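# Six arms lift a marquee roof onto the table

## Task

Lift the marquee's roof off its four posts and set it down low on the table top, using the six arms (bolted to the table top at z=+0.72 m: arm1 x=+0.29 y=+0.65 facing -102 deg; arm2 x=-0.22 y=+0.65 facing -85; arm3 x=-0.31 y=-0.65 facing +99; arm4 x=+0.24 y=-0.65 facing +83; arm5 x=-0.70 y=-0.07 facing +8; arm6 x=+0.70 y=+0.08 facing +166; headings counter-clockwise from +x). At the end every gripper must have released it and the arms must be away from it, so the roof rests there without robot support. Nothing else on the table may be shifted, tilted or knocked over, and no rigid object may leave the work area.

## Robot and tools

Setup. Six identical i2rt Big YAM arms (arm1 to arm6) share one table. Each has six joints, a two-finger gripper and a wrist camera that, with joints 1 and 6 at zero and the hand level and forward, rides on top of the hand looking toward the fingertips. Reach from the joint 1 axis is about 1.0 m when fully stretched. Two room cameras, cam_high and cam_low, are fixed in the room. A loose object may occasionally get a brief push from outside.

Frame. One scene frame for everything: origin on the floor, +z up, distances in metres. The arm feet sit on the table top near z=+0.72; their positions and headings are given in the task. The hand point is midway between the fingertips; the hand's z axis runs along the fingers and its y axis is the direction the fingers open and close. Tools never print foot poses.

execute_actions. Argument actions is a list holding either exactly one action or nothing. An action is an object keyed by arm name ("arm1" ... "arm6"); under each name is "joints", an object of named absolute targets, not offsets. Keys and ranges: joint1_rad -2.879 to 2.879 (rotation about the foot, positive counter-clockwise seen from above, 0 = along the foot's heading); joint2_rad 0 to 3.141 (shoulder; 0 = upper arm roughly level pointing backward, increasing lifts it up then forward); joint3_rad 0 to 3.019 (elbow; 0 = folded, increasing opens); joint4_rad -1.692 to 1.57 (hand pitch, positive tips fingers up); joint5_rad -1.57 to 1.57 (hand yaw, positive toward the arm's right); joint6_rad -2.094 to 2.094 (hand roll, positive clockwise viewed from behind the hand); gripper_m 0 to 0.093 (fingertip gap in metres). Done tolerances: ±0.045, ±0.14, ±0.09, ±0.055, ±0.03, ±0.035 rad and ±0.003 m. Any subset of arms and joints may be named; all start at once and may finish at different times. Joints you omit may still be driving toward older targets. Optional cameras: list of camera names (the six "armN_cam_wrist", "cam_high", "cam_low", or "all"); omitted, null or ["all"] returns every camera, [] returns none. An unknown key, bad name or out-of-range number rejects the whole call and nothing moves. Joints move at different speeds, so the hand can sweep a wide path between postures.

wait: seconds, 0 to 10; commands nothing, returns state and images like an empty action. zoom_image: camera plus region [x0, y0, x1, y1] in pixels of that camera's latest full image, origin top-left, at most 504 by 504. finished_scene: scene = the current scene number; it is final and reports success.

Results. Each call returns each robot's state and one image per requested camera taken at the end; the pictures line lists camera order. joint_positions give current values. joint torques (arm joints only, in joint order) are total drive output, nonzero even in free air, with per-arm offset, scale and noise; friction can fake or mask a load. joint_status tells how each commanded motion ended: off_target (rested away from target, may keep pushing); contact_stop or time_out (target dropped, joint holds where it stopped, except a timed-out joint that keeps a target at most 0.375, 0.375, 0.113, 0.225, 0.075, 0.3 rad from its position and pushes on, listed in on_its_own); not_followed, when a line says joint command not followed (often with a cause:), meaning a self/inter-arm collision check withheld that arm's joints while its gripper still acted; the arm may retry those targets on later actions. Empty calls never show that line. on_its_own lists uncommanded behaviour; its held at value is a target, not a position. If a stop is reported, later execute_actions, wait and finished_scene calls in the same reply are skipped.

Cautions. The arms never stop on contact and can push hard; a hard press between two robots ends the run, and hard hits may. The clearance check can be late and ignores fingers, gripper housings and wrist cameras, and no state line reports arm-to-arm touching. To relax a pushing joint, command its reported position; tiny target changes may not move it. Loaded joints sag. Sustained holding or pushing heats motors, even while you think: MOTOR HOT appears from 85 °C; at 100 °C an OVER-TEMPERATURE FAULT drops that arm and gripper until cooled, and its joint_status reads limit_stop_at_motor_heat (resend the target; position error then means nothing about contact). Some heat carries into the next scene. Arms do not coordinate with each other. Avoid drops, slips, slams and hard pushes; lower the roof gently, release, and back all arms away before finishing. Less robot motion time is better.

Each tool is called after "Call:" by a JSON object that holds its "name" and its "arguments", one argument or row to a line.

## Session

Call:
{"name": "execute_actions", "arguments": {
  "actions": [],
  "cameras": ["cam_high","cam_low"]
}}

Call:
{"name": "zoom_image", "arguments": {
  "camera": "cam_high",
  "region": [110, 120, 390, 360]
}}

Call:
{"name": "zoom_image", "arguments": {
  "camera": "cam_low",
  "region": [100, 150, 460, 380]
}}

Scene clock: 0.00 s.
Joint torques (N m, as the arm reports them, + toward a larger angle): no reading
arm1.joint_positions: joint1_rad=+0.260 joint2_rad=+0.405 joint3_rad=+0.535 joint4_rad=-1.237 joint5_rad=+0.194 joint6_rad=-0.388 gripper_m=+0.095
arm1.joint_status: not commanded
arm1.hand: x=+0.2734 y=+0.4589 z=+0.9429 quat_wxyz=(-0.059, -0.523, -0.817, +0.238) (m; scene frame)
arm2.joint_positions: joint1_rad=-0.341 joint2_rad=+0.525 joint3_rad=+0.404 joint4_rad=-1.011 joint5_rad=-0.241 joint6_rad=+0.302 gripper_m=+0.095
arm2.joint_status: not commanded
arm2.hand: x=-0.2334 y=+0.4358 z=+0.9328 quat_wxyz=(-0.237, -0.834, -0.496, +0.055) (m; scene frame)
arm3.joint_positions: joint1_rad=+0.094 joint2_rad=+0.351 joint3_rad=+0.649 joint4_rad=-1.406 joint5_rad=+0.295 joint6_rad=+0.506 gripper_m=+0.094
arm3.joint_status: not commanded
arm3.hand: x=-0.2955 y=-0.4819 z=+1.0381 quat_wxyz=(-0.223, +0.549, -0.791, -0.149) (m; scene frame)
arm4.joint_positions: joint1_rad=-0.213 joint2_rad=+0.469 joint3_rad=+0.485 joint4_rad=-1.098 joint5_rad=-0.151 joint6_rad=-0.534 gripper_m=+0.094
arm4.joint_status: not commanded
arm4.hand: x=+0.2816 y=-0.4418 z=+0.9638 quat_wxyz=(-0.201, +0.766, -0.591, -0.156) (m; scene frame)
arm5.joint_positions: joint1_rad=+0.385 joint2_rad=+0.416 joint3_rad=+0.610 joint4_rad=-1.302 joint5_rad=+0.084 joint6_rad=+0.233 gripper_m=+0.094
arm5.joint_status: not commanded
arm5.hand: x=-0.5319 y=+0.0069 z=+0.9651 quat_wxyz=(-0.235, +0.124, -0.963, -0.047) (m; scene frame)
arm6.joint_positions: joint1_rad=-0.299 joint2_rad=+0.495 joint3_rad=+0.462 joint4_rad=-1.050 joint5_rad=-0.284 joint6_rad=-0.187 gripper_m=+0.095
arm6.joint_status: not commanded
arm6.hand: x=+0.4877 y=+0.1423 z=+0.9222 quat_wxyz=(+0.046, +0.955, -0.120, -0.266) (m; scene frame)
pictures: cam_high, cam_low
Images, in order (width x height): cam_high 504x504, cam_low 504x504.

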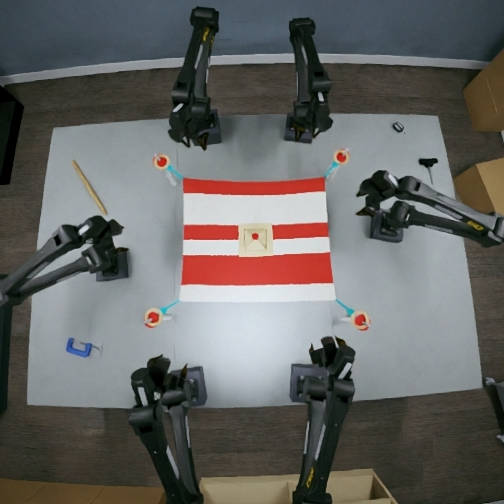

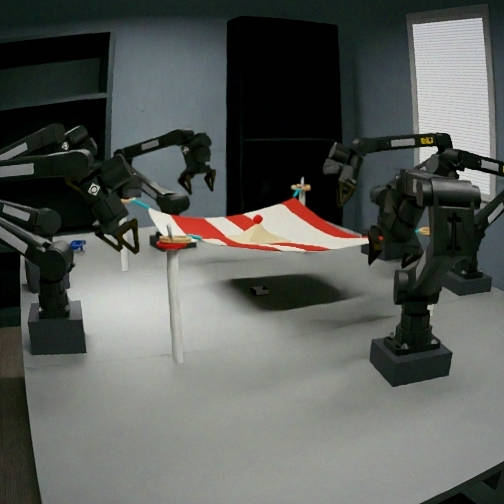

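Region (110, 120, 390, 360) of cam_high's 504x504 image, scaled by 1.800, with more detail than that image has; it fills the top 432 rows of this view, and the rest is white.

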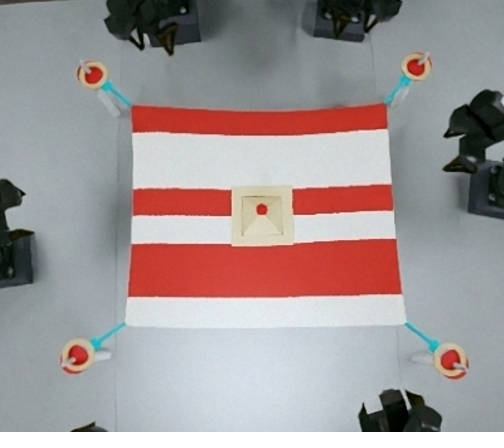

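Region (100, 150, 460, 380) of cam_low's 504x504 image, scaled by 1.400, with more detail than that image has; it fills the top 322 rows of this view, and the rest is white.

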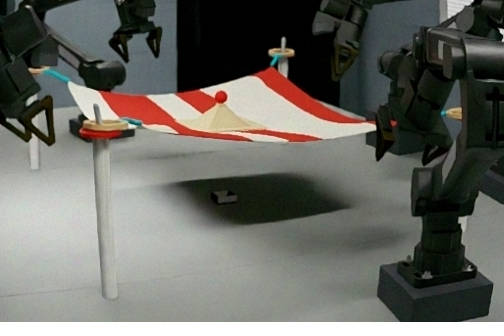

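Call:
{"name": "execute_actions", "arguments": {
  "actions": [
    {"arm1":{"joints":{"joint2_rad":0.9,"joint3_rad":1.30,"joint4_rad":-1.66,"joint5_rad":0,"joint6_rad":1.2}},"arm2":{"joints":{"joint2_rad":0.9,"joint3_rad":1.228,"joint4_rad":-1.66,"joint5_rad":0,"joint6_rad":-1.32}},"arm3":{"joints":{"joint2_rad":0.9,"joint3_rad":1.235,"joint4_rad":-1.66,"joint5_rad":0,"joint6_rad":1.19}},"arm4":{"joints":{"joint2_rad":0.9,"joint3_rad":1.303,"joint4_rad":-1.66,"joint5_rad":0,"joint6_rad":-1.35}},"arm6":{"joints":{"joint1_rad":0.2,"joint2_rad":0.15,"joint3_rad":0.5,"joint4_rad":-1.4,"joint5_rad":0}}}
  ],
  "cameras": []
}}

Call:
{"name": "execute_actions", "arguments": {
  "actions": [
    {"arm1":{"joints":{"joint1_rad":0.577,"joint2_rad":1.187,"joint4_rad":-1.625}},"arm2":{"joints":{"joint1_rad":-0.582,"joint2_rad":1.217,"joint4_rad":-1.517}},"arm3":{"joints":{"joint1_rad":0.14,"joint2_rad":1.22,"joint4_rad":-1.52}},"arm4":{"joints":{"joint1_rad":-0.427,"joint2_rad":1.238,"joint4_rad":-1.58}}}
  ],
  "cameras": ["arm1_cam_wrist","arm2_cam_wrist","arm3_cam_wrist","arm4_cam_wrist","cam_low"]
}}

Scene clock: 36.03 s.
Joint torques (N m, as the arm reports them, + toward a larger angle): arm1=[-0.31 -2.36 12.58  0.41 -0.1   0.17] | arm2=[-2.66 -1.82 13.12  0.52  0.04 -0.15] | arm3=[-0.07 -4.4  15.79  0.05 -0.09  0.06] | arm4=[-1.23 -1.91 10.27 -0.1   0.18 -0.22] | arm5=[-1.14  3.37 13.23  1.6   0.12  0.06] | arm6=[ 1.09  2.69 14.68  0.99  0.16  0.07]
arm1.joint_positions: joint1_rad=+0.260 joint2_rad=+0.901 joint3_rad=+1.257 joint4_rad=-1.648 joint5_rad=+0.004 joint6_rad=+1.189 gripper_m=+0.095
arm1.joint_status: all done
arm1.hand: x=+0.3129 y=+0.3833 z=+1.1343 quat_wxyz=(-0.135, -0.963, -0.231, +0.021) (m; scene frame)
arm2.joint_positions: joint1_rad=-0.341 joint2_rad=+0.902 joint3_rad=+1.182 joint4_rad=-1.650 joint5_rad=-0.003 joint6_rad=-1.310 gripper_m=+0.095
arm2.joint_status: all done
arm2.hand: x=-0.2871 y=+0.3983 z=+1.1514 quat_wxyz=(-0.008, -0.250, -0.964, +0.094) (m; scene frame)
arm3.joint_positions: joint1_rad=+0.094 joint2_rad=+0.905 joint3_rad=+1.169 joint4_rad=-1.644 joint5_rad=+0.004 joint6_rad=+1.182 gripper_m=+0.094
arm3.joint_status: all done
arm3.hand: x=-0.3642 y=-0.3994 z=+1.1434 quat_wxyz=(-0.010, +0.298, -0.950, -0.095) (m; scene frame)
arm4.joint_positions: joint1_rad=-0.213 joint2_rad=+0.897 joint3_rad=+1.269 joint4_rad=-1.642 joint5_rad=-0.003 joint6_rad=-1.335 gripper_m=+0.094
arm4.joint_status: all done
arm4.hand: x=+0.3235 y=-0.3972 z=+1.1838 quat_wxyz=(-0.151, +0.951, -0.269, +0.003) (m; scene frame)
arm5.joint_positions: joint1_rad=+0.385 joint2_rad=+0.416 joint3_rad=+0.610 joint4_rad=-1.302 joint5_rad=+0.084 joint6_rad=+0.233 gripper_m=+0.094
arm5.joint_status: not commanded
arm5.hand: x=-0.5319 y=+0.0069 z=+0.9651 quat_wxyz=(-0.235, +0.124, -0.963, -0.047) (m; scene frame)
arm6.joint_positions: joint1_rad=+0.190 joint2_rad=+0.155 joint3_rad=+0.462 joint4_rad=-1.392 joint5_rad=-0.003 joint6_rad=-0.187 gripper_m=+0.095
arm6.joint_status: all done
arm6.hand: x=+0.5613 y=+0.0820 z=+0.9306 quat_wxyz=(-0.024, +0.969, +0.082, -0.234) (m; scene frame)
pictures: none
No camera images: the call's "cameras" was empty. Leave "cameras" out to get every camera's image.

Scene clock: 37.30 s.
Joint torques (N m, as the arm reports them, + toward a larger angle): arm1=[-0.01 -7.72 12.16  0.66 -0.04  0.23] | arm2=[-2.75 -6.72 12.48  0.83 -0.03 -0.15] | arm3=[  0.92 -10.37  13.96   0.87  -0.07   0.07] | arm4=[-0.99 -8.83 10.02  0.47  0.1  -0.24] | arm5=[-0.98  3.71 13.17  1.65  0.1   0.04] | arm6=[ 1.13  2.63 14.67  0.99  0.17  0.06]
arm1.joint_positions: joint1_rad=+0.575 joint2_rad=+1.194 joint3_rad=+1.262 joint4_rad=-1.632 joint5_rad=+0.001 joint6_rad=+1.191 gripper_m=+0.095
arm1.joint_status: all done
arm1.hand: x=+0.4189 y=+0.3464 z=+1.0555 quat_wxyz=(-0.001, -0.924, -0.382, +0.000) (m; scene frame)
arm2.joint_positions: joint1_rad=-0.579 joint2_rad=+1.234 joint3_rad=+1.189 joint4_rad=-1.523 joint5_rad=-0.001 joint6_rad=-1.311 gripper_m=+0.095
arm2.joint_status: all done
arm2.hand: x=-0.3835 y=+0.3444 z=+1.0625 quat_wxyz=(-0.005, -0.364, -0.931, -0.006) (m; scene frame)
arm3.joint_positions: joint1_rad=+0.128 joint2_rad=+1.229 joint3_rad=+1.188 joint4_rad=-1.533 joint5_rad=+0.004 joint6_rad=+1.183 gripper_m=+0.094
arm3.joint_status: all done
arm3.hand: x=-0.3939 y=-0.3211 z=+1.0636 quat_wxyz=(-0.001, +0.316, -0.949, +0.001) (m; scene frame)
arm4.joint_positions: joint1_rad=-0.424 joint2_rad=+1.241 joint3_rad=+1.274 joint4_rad=-1.592 joint5_rad=-0.002 joint6_rad=-1.336 gripper_m=+0.094
arm4.joint_status: all done
arm4.hand: x=+0.4154 y=-0.3499 z=+1.0887 quat_wxyz=(-0.008, +0.929, -0.371, -0.001) (m; scene frame)
arm5.joint_positions: joint1_rad=+0.385 joint2_rad=+0.416 joint3_rad=+0.610 joint4_rad=-1.302 joint5_rad=+0.084 joint6_rad=+0.233 gripper_m=+0.094
arm5.joint_status: not commanded
arm5.hand: x=-0.5319 y=+0.0069 z=+0.9651 quat_wxyz=(-0.235, +0.124, -0.963, -0.047) (m; scene frame)
arm6.joint_positions: joint1_rad=+0.190 joint2_rad=+0.155 joint3_rad=+0.462 joint4_rad=-1.392 joint5_rad=-0.003 joint6_rad=-0.187 gripper_m=+0.095
arm6.joint_status: not commanded
arm6.hand: x=+0.5613 y=+0.0820 z=+0.9306 quat_wxyz=(-0.024, +0.969, +0.082, -0.234) (m; scene frame)
pictures: arm1_cam_wrist, arm2_cam_wrist, arm3_cam_wrist, arm4_cam_wrist, cam_low
Images, in order (width x height): arm1_cam_wrist 504x504, arm2_cam_wrist 504x504, arm3_cam_wrist 504x504, arm4_cam_wrist 504x504, cam_low 504x504.

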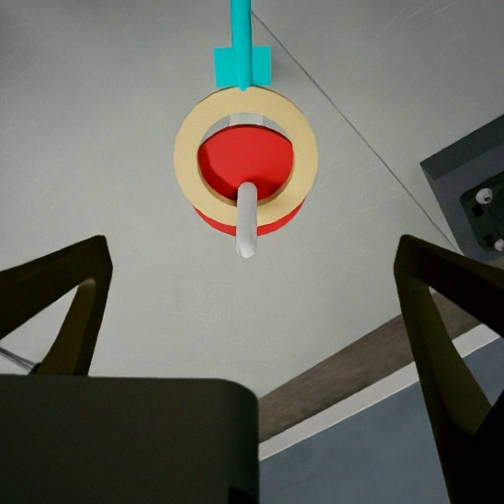

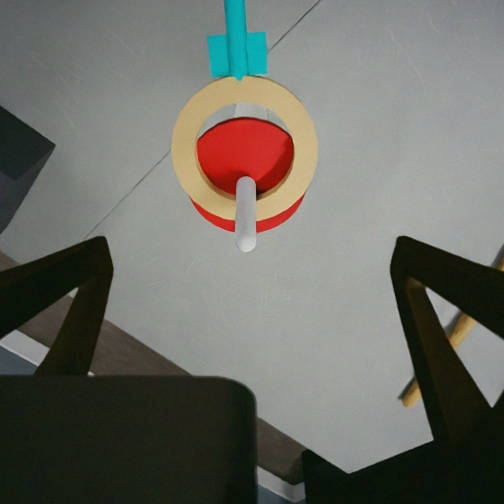

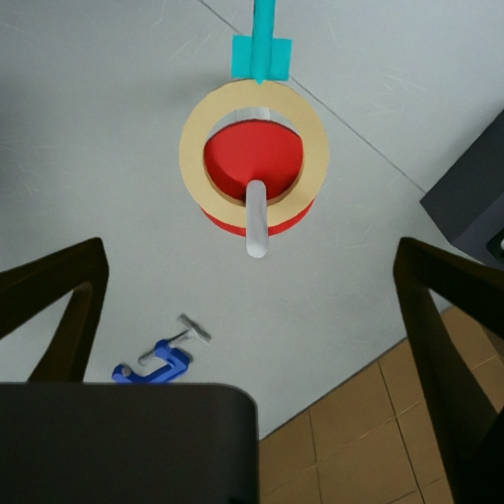

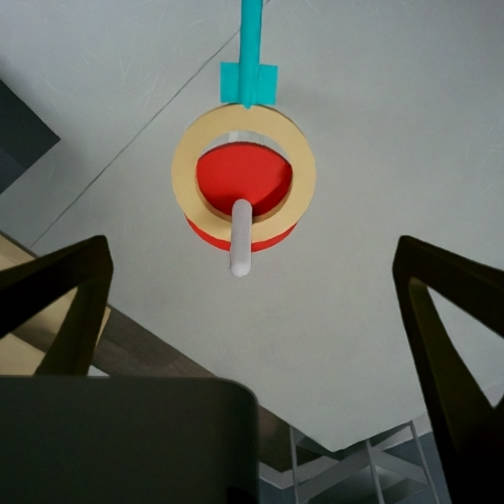

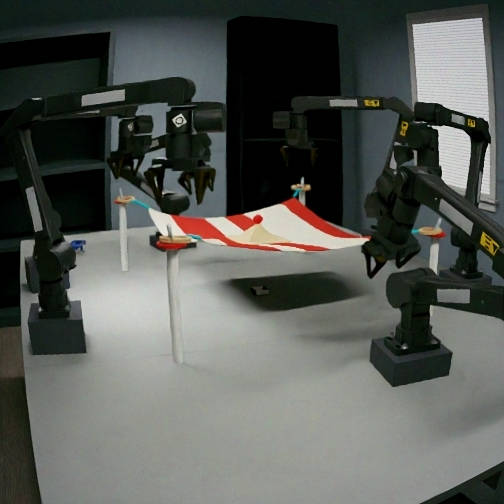

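Call:
{"name": "execute_actions", "arguments": {
  "actions": [
    {"arm1":{"joints":{"joint2_rad":1.227,"joint3_rad":1.135,"joint4_rad":-1.482}},"arm2":{"joints":{"joint1_rad":-0.553,"joint2_rad":1.28,"joint3_rad":1.066,"joint4_rad":-1.388}},"arm3":{"joints":{"joint1_rad":0.107,"joint2_rad":1.269,"joint3_rad":1.075,"joint4_rad":-1.403}},"arm4":{"joints":{"joint1_rad":-0.455,"joint2_rad":1.262,"joint3_rad":1.147,"joint4_rad":-1.463}}}
  ],
  "cameras": ["arm1_cam_wrist","arm2_cam_wrist","arm3_cam_wrist","arm4_cam_wrist"]
}}

Scene clock: 72.80 s.
Joint torques (N m, as the arm reports them, + toward a larger angle): arm1=[-0.02 -7.75  9.43  0.82 -0.03  0.23] | arm2=[-1.75 -5.9   9.05  0.91 -0.02 -0.15] | arm3=[-1.04 -9.77  9.65  0.93 -0.08  0.07] | arm4=[-1.37 -9.09  8.64  0.54  0.11 -0.29] | arm5=[-0.78  3.75 13.39  1.65  0.1   0.03] | arm6=[ 1.13  2.62 14.67  0.98  0.16  0.06]
arm1.joint_positions: joint1_rad=+0.575 joint2_rad=+1.235 joint3_rad=+1.126 joint4_rad=-1.496 joint5_rad=+0.001 joint6_rad=+1.191 gripper_m=+0.095
arm1.joint_status: all done
arm1.hand: x=+0.4205 y=+0.3431 z=+0.9909 quat_wxyz=(+0.019, -0.924, -0.382, +0.000) (m; scene frame)
arm2.joint_positions: joint1_rad=-0.566 joint2_rad=+1.278 joint3_rad=+1.064 joint4_rad=-1.399 joint5_rad=-0.001 joint6_rad=-1.311 gripper_m=+0.095
arm2.joint_status: all done
arm2.hand: x=-0.3774 y=+0.3452 z=+1.0012 quat_wxyz=(-0.008, -0.357, -0.934, -0.028) (m; scene frame)
arm3.joint_positions: joint1_rad=+0.121 joint2_rad=+1.271 joint3_rad=+1.078 joint4_rad=-1.420 joint5_rad=+0.004 joint6_rad=+1.183 gripper_m=+0.094
arm3.joint_status: all done
arm3.hand: x=-0.3916 y=-0.3209 z=+1.0087 quat_wxyz=(+0.000, +0.312, -0.950, +0.020) (m; scene frame)
arm4.joint_positions: joint1_rad=-0.444 joint2_rad=+1.260 joint3_rad=+1.139 joint4_rad=-1.481 joint5_rad=-0.002 joint6_rad=-1.336 gripper_m=+0.094
arm4.joint_status: all done
arm4.hand: x=+0.4182 y=-0.3584 z=+1.0306 quat_wxyz=(+0.014, +0.925, -0.381, -0.005) (m; scene frame)
arm5.joint_positions: joint1_rad=+0.385 joint2_rad=+0.416 joint3_rad=+0.610 joint4_rad=-1.302 joint5_rad=+0.084 joint6_rad=+0.233 gripper_m=+0.094
arm5.joint_status: not commanded
arm5.hand: x=-0.5319 y=+0.0069 z=+0.9651 quat_wxyz=(-0.235, +0.124, -0.963, -0.047) (m; scene frame)
arm6.joint_positions: joint1_rad=+0.190 joint2_rad=+0.155 joint3_rad=+0.462 joint4_rad=-1.392 joint5_rad=-0.003 joint6_rad=-0.187 gripper_m=+0.095
arm6.joint_status: not commanded
arm6.hand: x=+0.5613 y=+0.0820 z=+0.9306 quat_wxyz=(-0.024, +0.969, +0.082, -0.234) (m; scene frame)
pictures: arm1_cam_wrist, arm2_cam_wrist, arm3_cam_wrist, arm4_cam_wrist
Images, in order (width x height): arm1_cam_wrist 504x504, arm2_cam_wrist 504x504, arm3_cam_wrist 504x504, arm4_cam_wrist 504x504.

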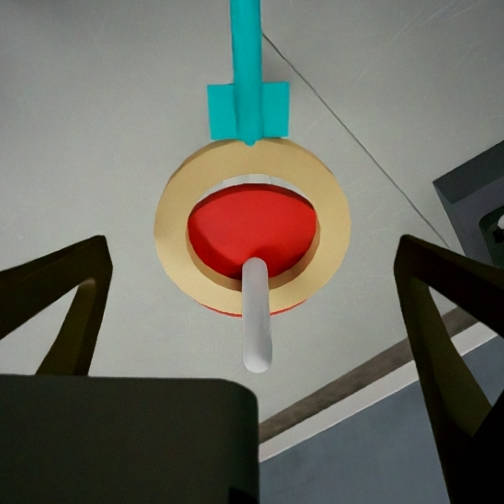

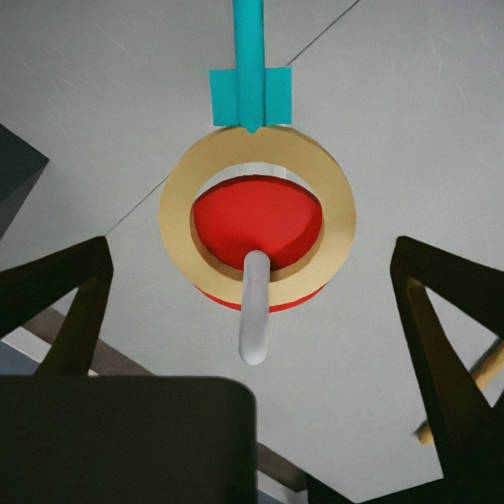

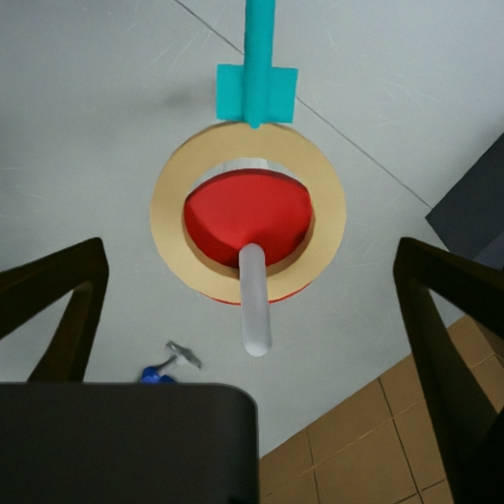

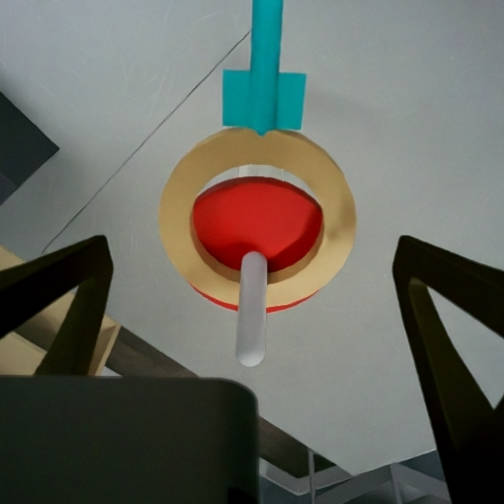

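Call:
{"name": "execute_actions", "arguments": {
  "actions": [
    {"arm1":{"joints":{"joint3_rad":1.032,"joint4_rad":-1.356}},"arm2":{"joints":{"joint3_rad":0.96,"joint4_rad":-1.228}},"arm3":{"joints":{"joint3_rad":0.97,"joint4_rad":-1.253}},"arm4":{"joints":{"joint3_rad":1.044,"joint4_rad":-1.322}}}
  ],
  "cameras": []
}}

Call:
{"name": "execute_actions", "arguments": {
  "actions": [
    {"arm1":{"joints":{"gripper_m":0.055,"joint3_rad":1.06}},"arm2":{"joints":{"gripper_m":0.055,"joint3_rad":0.997}},"arm3":{"joints":{"gripper_m":0.055,"joint3_rad":1.01}},"arm4":{"joints":{"gripper_m":0.055,"joint3_rad":1.068}}}
  ],
  "cameras": ["arm1_cam_wrist","arm2_cam_wrist","arm3_cam_wrist","arm4_cam_wrist"]
}}

Scene clock: 82.80 s.
Joint torques (N m, as the arm reports them, + toward a larger angle): arm1=[-0.06 -6.68  9.25  0.92 -0.04  0.23] | arm2=[-1.69 -5.97  8.56  1.02 -0.03 -0.14] | arm3=[-1.12 -8.63  9.52  1.09 -0.1   0.08] | arm4=[-1.49 -8.63  8.45  0.67  0.07 -0.26] | arm5=[-1.05  3.27 13.33  1.64  0.12  0.07] | arm6=[ 1.07  2.62 14.67  1.    0.17  0.06]
arm1.joint_positions: joint1_rad=+0.575 joint2_rad=+1.232 joint3_rad=+1.025 joint4_rad=-1.370 joint5_rad=+0.001 joint6_rad=+1.191 gripper_m=+0.095
arm1.joint_status: all done
arm1.hand: x=+0.4205 y=+0.3433 z=+0.9535 quat_wxyz=(+0.006, -0.924, -0.382, +0.000) (m; scene frame)
arm2.joint_positions: joint1_rad=-0.566 joint2_rad=+1.278 joint3_rad=+0.960 joint4_rad=-1.239 joint5_rad=-0.001 joint6_rad=-1.311 gripper_m=+0.095
arm2.joint_status: all done
arm2.hand: x=-0.3784 y=+0.3425 z=+0.9627 quat_wxyz=(-0.005, -0.358, -0.934, +0.000) (m; scene frame)
arm3.joint_positions: joint1_rad=+0.121 joint2_rad=+1.271 joint3_rad=+0.975 joint4_rad=-1.270 joint5_rad=+0.004 joint6_rad=+1.183 gripper_m=+0.094
arm3.joint_status: all done
arm3.hand: x=-0.3921 y=-0.3190 z=+0.9702 quat_wxyz=(-0.002, +0.312, -0.950, -0.003) (m; scene frame)
arm4.joint_positions: joint1_rad=-0.444 joint2_rad=+1.260 joint3_rad=+1.037 joint4_rad=-1.340 joint5_rad=-0.002 joint6_rad=-1.336 gripper_m=+0.094
arm4.joint_status: all done
arm4.hand: x=+0.4197 y=-0.3557 z=+0.9923 quat_wxyz=(-0.005, +0.925, -0.381, -0.002) (m; scene frame)
arm5.joint_positions: joint1_rad=+0.385 joint2_rad=+0.416 joint3_rad=+0.610 joint4_rad=-1.302 joint5_rad=+0.084 joint6_rad=+0.233 gripper_m=+0.094
arm5.joint_status: not commanded
arm5.hand: x=-0.5319 y=+0.0069 z=+0.9651 quat_wxyz=(-0.235, +0.124, -0.963, -0.047) (m; scene frame)
arm6.joint_positions: joint1_rad=+0.190 joint2_rad=+0.155 joint3_rad=+0.462 joint4_rad=-1.392 joint5_rad=-0.003 joint6_rad=-0.187 gripper_m=+0.095
arm6.joint_status: not commanded
arm6.hand: x=+0.5613 y=+0.0820 z=+0.9306 quat_wxyz=(-0.024, +0.969, +0.082, -0.234) (m; scene frame)
pictures: none
No camera images: the call's "cameras" was empty. Leave "cameras" out to get every camera's image.

Scene clock: 83.43 s.
Joint torques (N m, as the arm reports them, + toward a larger angle): arm1=[ 0.02 -7.08 11.71  0.82 -0.05  0.23] | arm2=[-1.65 -5.93 11.89  1.06 -0.03 -0.14] | arm3=[-0.95 -9.87 12.68  1.09 -0.08  0.07] | arm4=[-1.3  -8.29 10.02  0.67  0.13 -0.27] | arm5=[-0.89  3.56 13.35  1.49  0.12  0.04] | arm6=[ 1.07  2.64 14.67  1.    0.16  0.06]
arm1.joint_positions: joint1_rad=+0.575 joint2_rad=+1.232 joint3_rad=+1.025 joint4_rad=-1.370 joint5_rad=+0.001 joint6_rad=+1.191 gripper_m=+0.067
arm1.joint_status: gripper_m off_target (ended at +0.067, target +0.055); the others done
arm1.hand: x=+0.4205 y=+0.3433 z=+0.9535 quat_wxyz=(+0.006, -0.924, -0.382, +0.000) (m; scene frame)
arm2.joint_positions: joint1_rad=-0.566 joint2_rad=+1.278 joint3_rad=+0.960 joint4_rad=-1.239 joint5_rad=-0.001 joint6_rad=-1.311 gripper_m=+0.066
arm2.joint_status: gripper_m off_target (ended at +0.066, target +0.055); the others done
arm2.hand: x=-0.3783 y=+0.3425 z=+0.9627 quat_wxyz=(-0.005, -0.357, -0.934, +0.000) (m; scene frame)
arm3.joint_positions: joint1_rad=+0.121 joint2_rad=+1.271 joint3_rad=+0.975 joint4_rad=-1.270 joint5_rad=+0.004 joint6_rad=+1.183 gripper_m=+0.067
arm3.joint_status: gripper_m off_target (ended at +0.067, target +0.055); the others done
arm3.hand: x=-0.3920 y=-0.3190 z=+0.9702 quat_wxyz=(-0.002, +0.312, -0.950, -0.003) (m; scene frame)
arm4.joint_positions: joint1_rad=-0.444 joint2_rad=+1.260 joint3_rad=+1.037 joint4_rad=-1.340 joint5_rad=-0.002 joint6_rad=-1.336 gripper_m=+0.066
arm4.joint_status: gripper_m off_target (ended at +0.066, target +0.055); the others done
arm4.hand: x=+0.4196 y=-0.3557 z=+0.9925 quat_wxyz=(-0.006, +0.925, -0.380, -0.002) (m; scene frame)
arm5.joint_positions: joint1_rad=+0.385 joint2_rad=+0.416 joint3_rad=+0.610 joint4_rad=-1.302 joint5_rad=+0.084 joint6_rad=+0.233 gripper_m=+0.094
arm5.joint_status: not commanded
arm5.hand: x=-0.5319 y=+0.0069 z=+0.9651 quat_wxyz=(-0.235, +0.124, -0.963, -0.047) (m; scene frame)
arm6.joint_positions: joint1_rad=+0.190 joint2_rad=+0.155 joint3_rad=+0.462 joint4_rad=-1.392 joint5_rad=-0.003 joint6_rad=-0.187 gripper_m=+0.095
arm6.joint_status: not commanded
arm6.hand: x=+0.5613 y=+0.0820 z=+0.9306 quat_wxyz=(-0.024, +0.969, +0.082, -0.234) (m; scene frame)
pictures: arm1_cam_wrist, arm2_cam_wrist, arm3_cam_wrist, arm4_cam_wrist
Images, in order (width x height): arm1_cam_wrist 504x504, arm2_cam_wrist 504x504, arm3_cam_wrist 504x504, arm4_cam_wrist 504x504.

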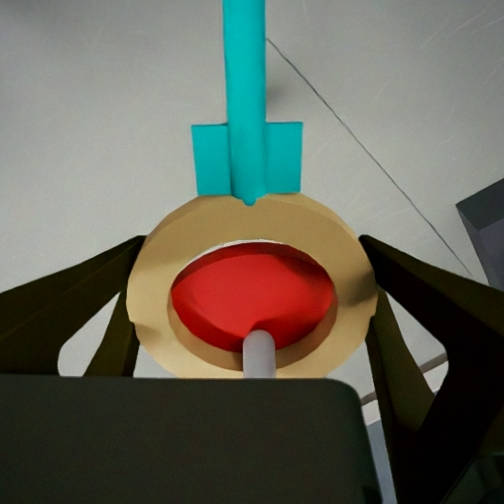

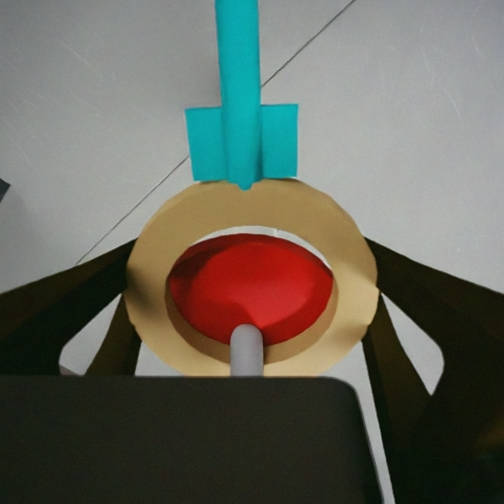

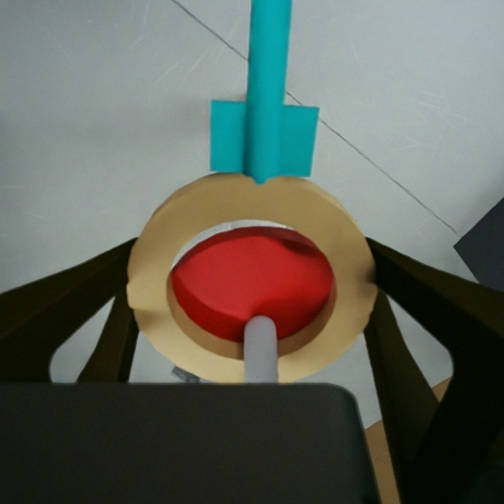

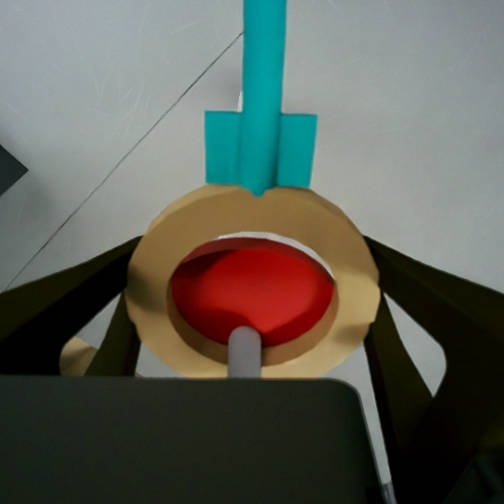

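Call:
{"name": "execute_actions", "arguments": {
  "actions": []
}}

Scene clock: 109.03 s.
Joint torques (N m, as the arm reports them, + toward a larger angle): arm1=[-0.26 -7.14 11.76  0.83 -0.04  0.23] | arm2=[-1.79 -5.96 11.89  1.09 -0.03 -0.14] | arm3=[-1.17 -9.89 12.75  1.09 -0.08  0.08] | arm4=[-1.55 -8.14 10.02  0.6   0.16 -0.26] | arm5=[-1.65  3.66 13.24  1.62  0.11  0.06] | arm6=[ 1.14  2.62 14.67  0.99  0.17  0.06]
arm1.joint_positions: joint1_rad=+0.575 joint2_rad=+1.232 joint3_rad=+1.025 joint4_rad=-1.370 joint5_rad=+0.001 joint6_rad=+1.191 gripper_m=+0.067
arm1.joint_status: gripper_m off_target (ended at +0.067, target +0.055); the others done
arm1.hand: x=+0.4205 y=+0.3433 z=+0.9535 quat_wxyz=(+0.006, -0.924, -0.382, +0.000) (m; scene frame)
arm2.joint_positions: joint1_rad=-0.566 joint2_rad=+1.278 joint3_rad=+0.960 joint4_rad=-1.239 joint5_rad=-0.001 joint6_rad=-1.311 gripper_m=+0.066
arm2.joint_status: gripper_m off_target (ended at +0.066, target +0.055); the others done
arm2.hand: x=-0.3783 y=+0.3425 z=+0.9627 quat_wxyz=(-0.005, -0.357, -0.934, +0.000) (m; scene frame)
arm3.joint_positions: joint1_rad=+0.121 joint2_rad=+1.271 joint3_rad=+0.975 joint4_rad=-1.270 joint5_rad=+0.004 joint6_rad=+1.183 gripper_m=+0.067
arm3.joint_status: gripper_m off_target (ended at +0.067, target +0.055); the others done
arm3.hand: x=-0.3920 y=-0.3190 z=+0.9702 quat_wxyz=(-0.002, +0.312, -0.950, -0.003) (m; scene frame)
arm4.joint_positions: joint1_rad=-0.444 joint2_rad=+1.260 joint3_rad=+1.037 joint4_rad=-1.340 joint5_rad=-0.002 joint6_rad=-1.336 gripper_m=+0.066
arm4.joint_status: gripper_m off_target (ended at +0.066, target +0.055); the others done
arm4.hand: x=+0.4196 y=-0.3557 z=+0.9925 quat_wxyz=(-0.006, +0.925, -0.380, -0.002) (m; scene frame)
arm5.joint_positions: joint1_rad=+0.385 joint2_rad=+0.416 joint3_rad=+0.610 joint4_rad=-1.302 joint5_rad=+0.084 joint6_rad=+0.233 gripper_m=+0.094
arm5.joint_status: not commanded
arm5.hand: x=-0.5319 y=+0.0069 z=+0.9651 quat_wxyz=(-0.235, +0.124, -0.963, -0.047) (m; scene frame)
arm6.joint_positions: joint1_rad=+0.190 joint2_rad=+0.155 joint3_rad=+0.462 joint4_rad=-1.392 joint5_rad=-0.003 joint6_rad=-0.187 gripper_m=+0.095
arm6.joint_status: not commanded
arm6.hand: x=+0.5613 y=+0.0820 z=+0.9306 quat_wxyz=(-0.024, +0.969, +0.082, -0.234) (m; scene frame)
pictures: arm1_cam_wrist, arm2_cam_wrist, arm3_cam_wrist, arm4_cam_wrist, arm5_cam_wrist, arm6_cam_wrist, cam_high, cam_low
Images, in order (width x height): arm1_cam_wrist 504x504, arm2_cam_wrist 504x504, arm3_cam_wrist 504x504, arm4_cam_wrist 504x504, arm5_cam_wrist 504x504, arm6_cam_wrist 504x504, cam_high 504x504, cam_low 504x504.

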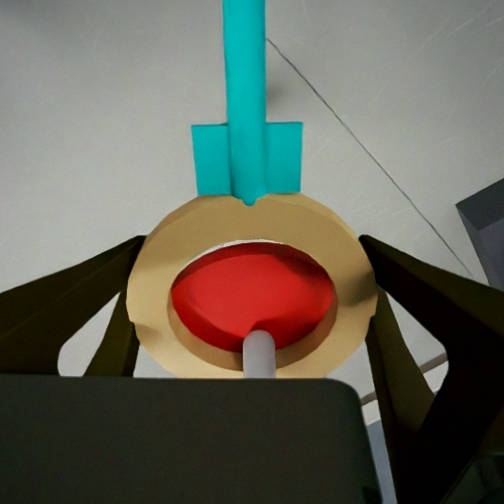

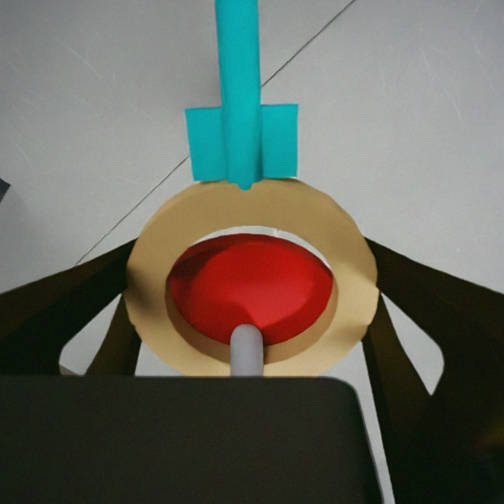

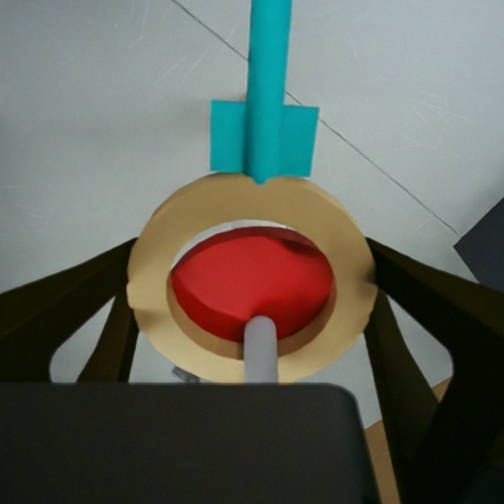

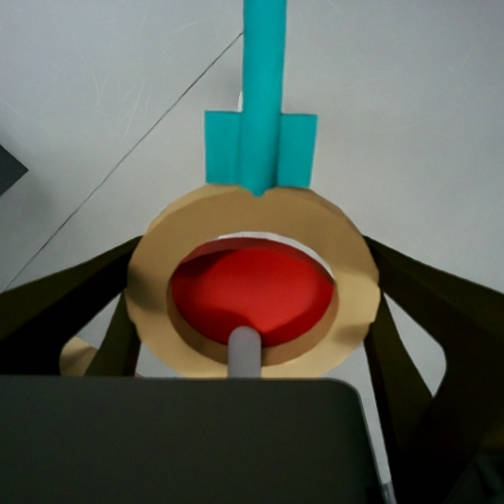

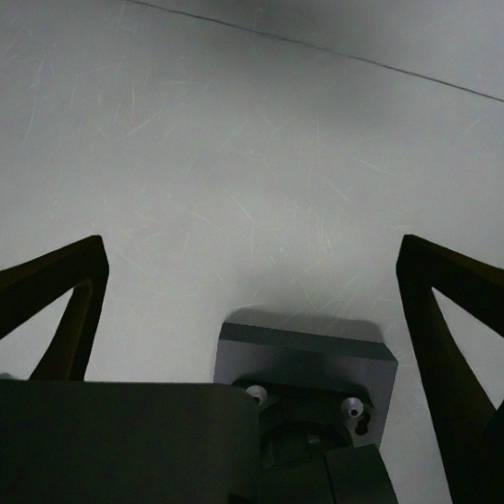

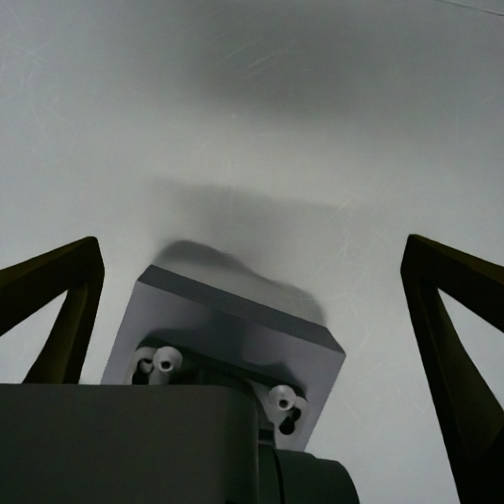

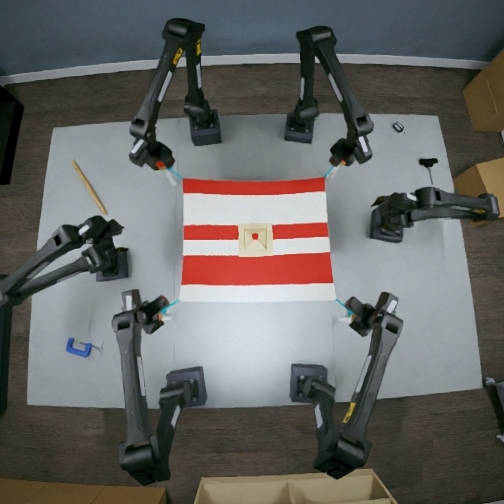

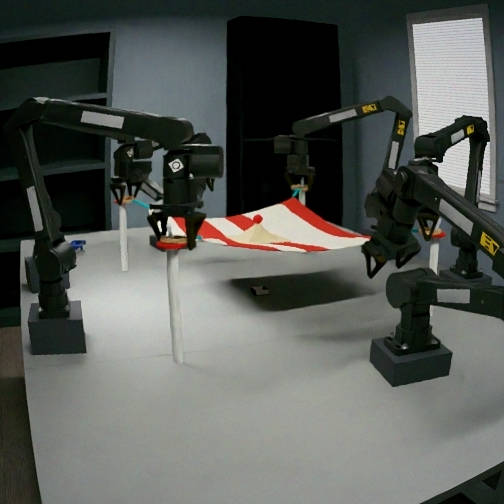

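Call:
{"name": "execute_actions", "arguments": {
  "actions": [
    {"arm1":{"joints":{"joint1_rad":0.626,"joint3_rad":1.147,"joint4_rad":-1.5}},"arm2":{"joints":{"joint1_rad":-0.617,"joint3_rad":1.082,"joint4_rad":-1.375}},"arm3":{"joints":{"joint1_rad":0.17,"joint3_rad":1.1,"joint4_rad":-1.408}},"arm4":{"joints":{"joint1_rad":-0.497,"joint3_rad":1.157,"joint4_rad":-1.465}}}
  ],
  "cameras": ["arm1_cam_wrist","arm2_cam_wrist","arm3_cam_wrist","arm4_cam_wrist"]
}}

Scene clock: 121.73 s.
Joint torques (N m, as the arm reports them, + toward a larger angle): arm1=[ 0.89 -8.08 12.58 -0.42 -0.14  0.22] | arm2=[-3.88 -6.43 12.84 -0.11  0.21 -0.14] | arm3=[  1.49 -10.38  14.43  -0.5   -0.08   0.08] | arm4=[-2.52 -8.49 10.85 -0.66  0.35 -0.26] | arm5=[-1.06  3.84 13.35  1.48  0.06  0.05] | arm6=[ 1.09  2.64 14.68  0.96  0.17  0.06]
arm1.joint_positions: joint1_rad=+0.611 joint2_rad=+1.232 joint3_rad=+1.102 joint4_rad=-1.484 joint5_rad=+0.005 joint6_rad=+1.191 gripper_m=+0.067
arm1.joint_status: all done
arm1.hand: x=+0.4291 y=+0.3515 z=+0.9829 quat_wxyz=(+0.024, -0.917, -0.399, +0.002) (m; scene frame)
arm2.joint_positions: joint1_rad=-0.598 joint2_rad=+1.278 joint3_rad=+1.034 joint4_rad=-1.362 joint5_rad=-0.008 joint6_rad=-1.312 gripper_m=+0.066
arm2.joint_status: all done
arm2.hand: x=-0.3856 y=+0.3506 z=+0.9901 quat_wxyz=(-0.011, -0.372, -0.928, -0.024) (m; scene frame)
arm3.joint_positions: joint1_rad=+0.154 joint2_rad=+1.271 joint3_rad=+1.046 joint4_rad=-1.390 joint5_rad=+0.004 joint6_rad=+1.183 gripper_m=+0.067
arm3.joint_status: all done
arm3.hand: x=-0.4014 y=-0.3264 z=+0.9969 quat_wxyz=(+0.000, +0.328, -0.945, +0.021) (m; scene frame)
arm4.joint_positions: joint1_rad=-0.479 joint2_rad=+1.262 joint3_rad=+1.114 joint4_rad=-1.446 joint5_rad=-0.008 joint6_rad=-1.336 gripper_m=+0.066
arm4.joint_status: all done
arm4.hand: x=+0.4280 y=-0.3632 z=+1.0207 quat_wxyz=(+0.010, +0.918, -0.397, -0.008) (m; scene frame)
arm5.joint_positions: joint1_rad=+0.385 joint2_rad=+0.416 joint3_rad=+0.610 joint4_rad=-1.302 joint5_rad=+0.084 joint6_rad=+0.233 gripper_m=+0.094
arm5.joint_status: not commanded
arm5.hand: x=-0.5319 y=+0.0069 z=+0.9651 quat_wxyz=(-0.235, +0.124, -0.963, -0.047) (m; scene frame)
arm6.joint_positions: joint1_rad=+0.190 joint2_rad=+0.155 joint3_rad=+0.462 joint4_rad=-1.392 joint5_rad=-0.003 joint6_rad=-0.187 gripper_m=+0.095
arm6.joint_status: not commanded
arm6.hand: x=+0.5613 y=+0.0820 z=+0.9306 quat_wxyz=(-0.024, +0.969, +0.082, -0.234) (m; scene frame)
pictures: arm1_cam_wrist, arm2_cam_wrist, arm3_cam_wrist, arm4_cam_wrist
Images, in order (width x height): arm1_cam_wrist 504x504, arm2_cam_wrist 504x504, arm3_cam_wrist 504x504, arm4_cam_wrist 504x504.

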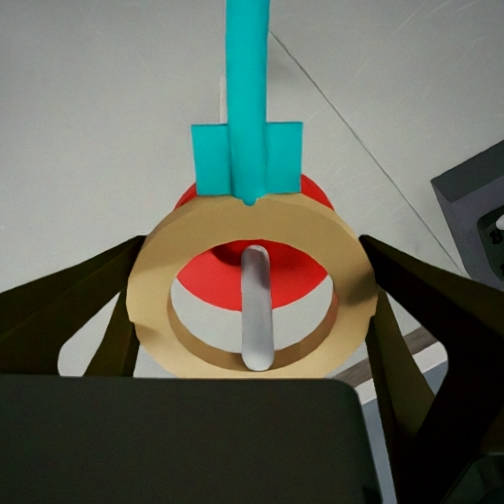

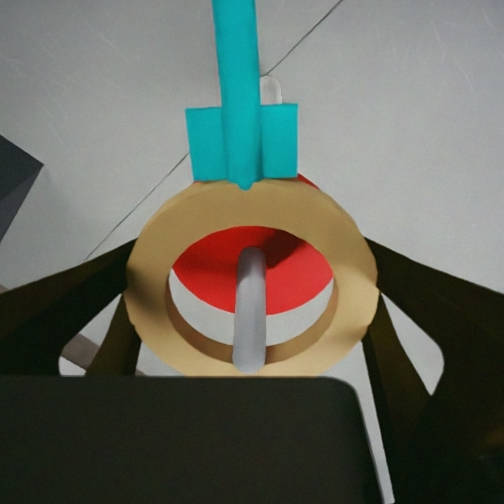

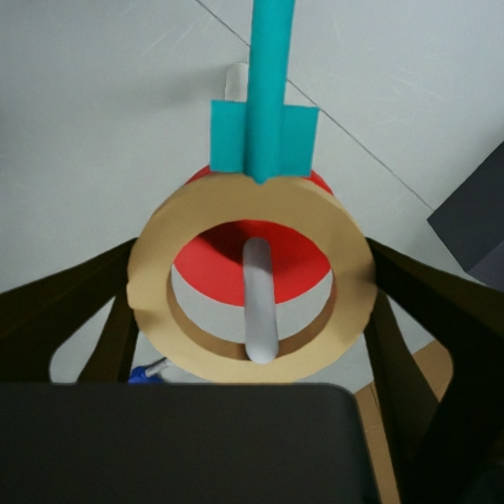

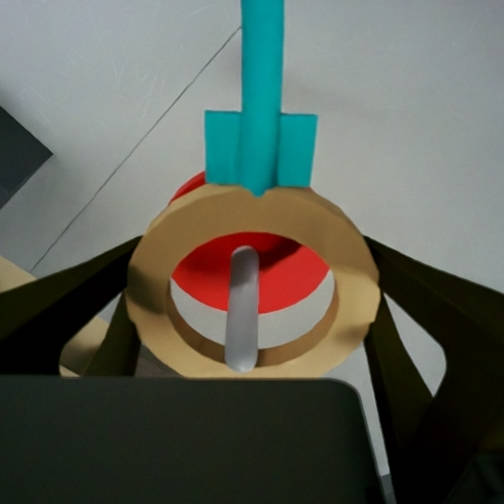

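Call:
{"name": "execute_actions", "arguments": {
  "actions": [
    {"arm1":{"joints":{"joint1_rad":0.65,"joint3_rad":1.282,"joint4_rad":-1.655}},"arm2":{"joints":{"joint1_rad":-0.642,"joint3_rad":1.217,"joint4_rad":-1.55}},"arm3":{"joints":{"joint1_rad":0.195,"joint3_rad":1.235,"joint4_rad":-1.58}},"arm4":{"joints":{"joint1_rad":-0.522,"joint3_rad":1.292,"joint4_rad":-1.625}}}
  ],
  "cameras": ["arm1_cam_wrist","arm2_cam_wrist","arm3_cam_wrist","arm4_cam_wrist","cam_low"]
}}

Scene clock: 128.53 s.
Joint torques (N m, as the arm reports them, + toward a larger angle): arm1=[ 1.55 -7.79 12.13 -0.48 -0.25  0.23] | arm2=[-4.63 -6.5  12.56 -0.19  0.32 -0.15] | arm3=[  1.79 -10.14  13.97  -0.55  -0.2    0.08] | arm4=[-2.75 -8.24 10.44 -0.62  0.4  -0.24] | arm5=[-1.04  3.59 13.39  1.54  0.08  0.05] | arm6=[ 1.05  2.6  14.66  1.    0.16  0.06]
arm1.joint_positions: joint1_rad=+0.627 joint2_rad=+1.232 joint3_rad=+1.244 joint4_rad=-1.638 joint5_rad=+0.007 joint6_rad=+1.192 gripper_m=+0.067
arm1.joint_status: all done
arm1.hand: x=+0.4333 y=+0.3531 z=+1.0374 quat_wxyz=(+0.030, -0.914, -0.406, +0.004) (m; scene frame)
arm2.joint_positions: joint1_rad=-0.613 joint2_rad=+1.278 joint3_rad=+1.177 joint4_rad=-1.538 joint5_rad=-0.009 joint6_rad=-1.312 gripper_m=+0.066
arm2.joint_status: all done
arm2.hand: x=-0.3912 y=+0.3513 z=+1.0441 quat_wxyz=(-0.014, -0.379, -0.924, -0.040) (m; scene frame)
arm3.joint_positions: joint1_rad=+0.171 joint2_rad=+1.271 joint3_rad=+1.188 joint4_rad=-1.562 joint5_rad=+0.007 joint6_rad=+1.183 gripper_m=+0.067
arm3.joint_status: all done
arm3.hand: x=-0.4066 y=-0.3272 z=+1.0507 quat_wxyz=(-0.001, +0.335, -0.941, +0.036) (m; scene frame)
arm4.joint_positions: joint1_rad=-0.492 joint2_rad=+1.262 joint3_rad=+1.259 joint4_rad=-1.606 joint5_rad=-0.011 joint6_rad=-1.337 gripper_m=+0.066
arm4.joint_status: all done
arm4.hand: x=+0.4318 y=-0.3651 z=+1.0761 quat_wxyz=(+0.016, +0.915, -0.402, -0.010) (m; scene frame)
arm5.joint_positions: joint1_rad=+0.385 joint2_rad=+0.416 joint3_rad=+0.610 joint4_rad=-1.302 joint5_rad=+0.084 joint6_rad=+0.233 gripper_m=+0.094
arm5.joint_status: not commanded
arm5.hand: x=-0.5319 y=+0.0069 z=+0.9651 quat_wxyz=(-0.235, +0.124, -0.963, -0.047) (m; scene frame)
arm6.joint_positions: joint1_rad=+0.190 joint2_rad=+0.155 joint3_rad=+0.462 joint4_rad=-1.392 joint5_rad=-0.003 joint6_rad=-0.187 gripper_m=+0.095
arm6.joint_status: not commanded
arm6.hand: x=+0.5613 y=+0.0820 z=+0.9306 quat_wxyz=(-0.024, +0.969, +0.082, -0.234) (m; scene frame)
pictures: arm1_cam_wrist, arm2_cam_wrist, arm3_cam_wrist, arm4_cam_wrist, cam_low
Images, in order (width x height): arm1_cam_wrist 504x504, arm2_cam_wrist 504x504, arm3_cam_wrist 504x504, arm4_cam_wrist 504x504, cam_low 504x504.

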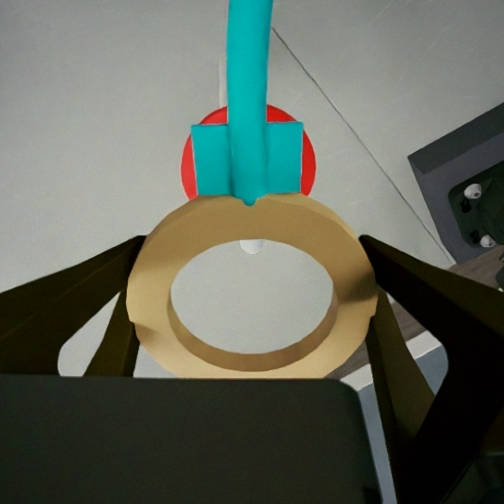

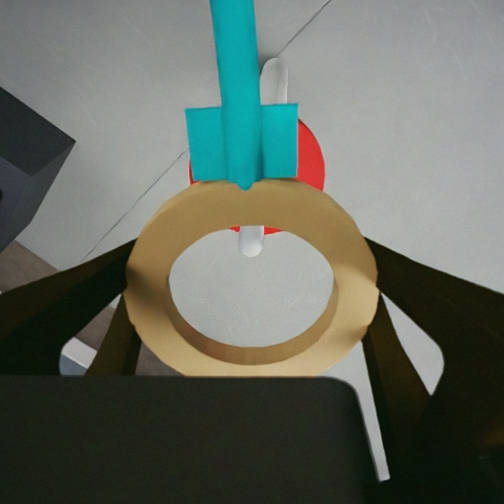

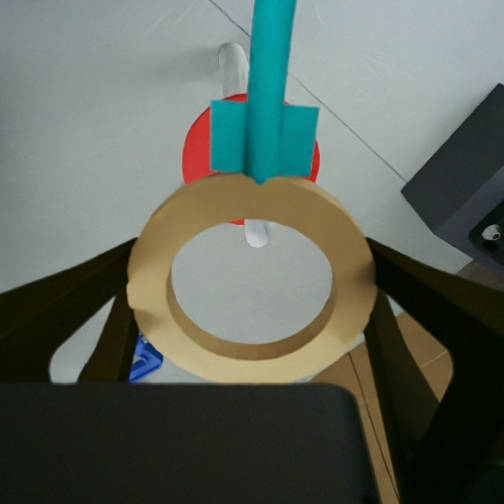

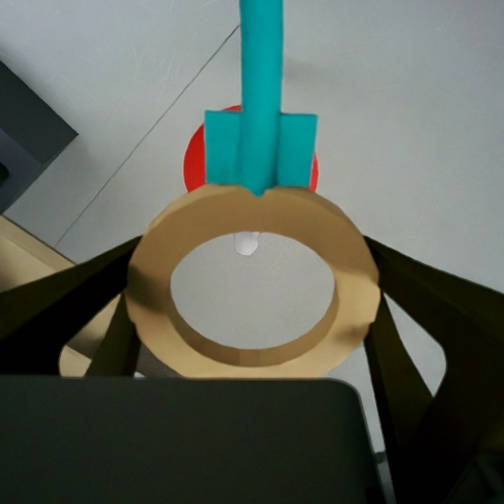

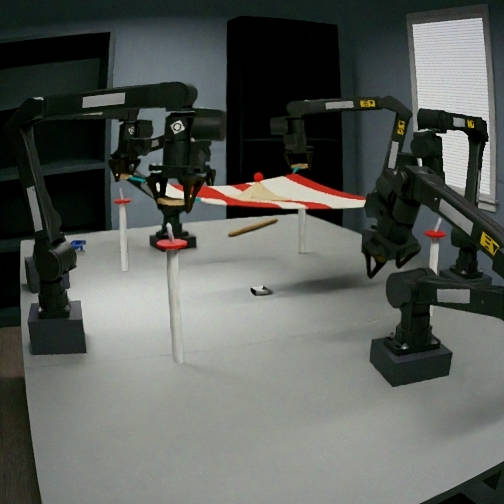

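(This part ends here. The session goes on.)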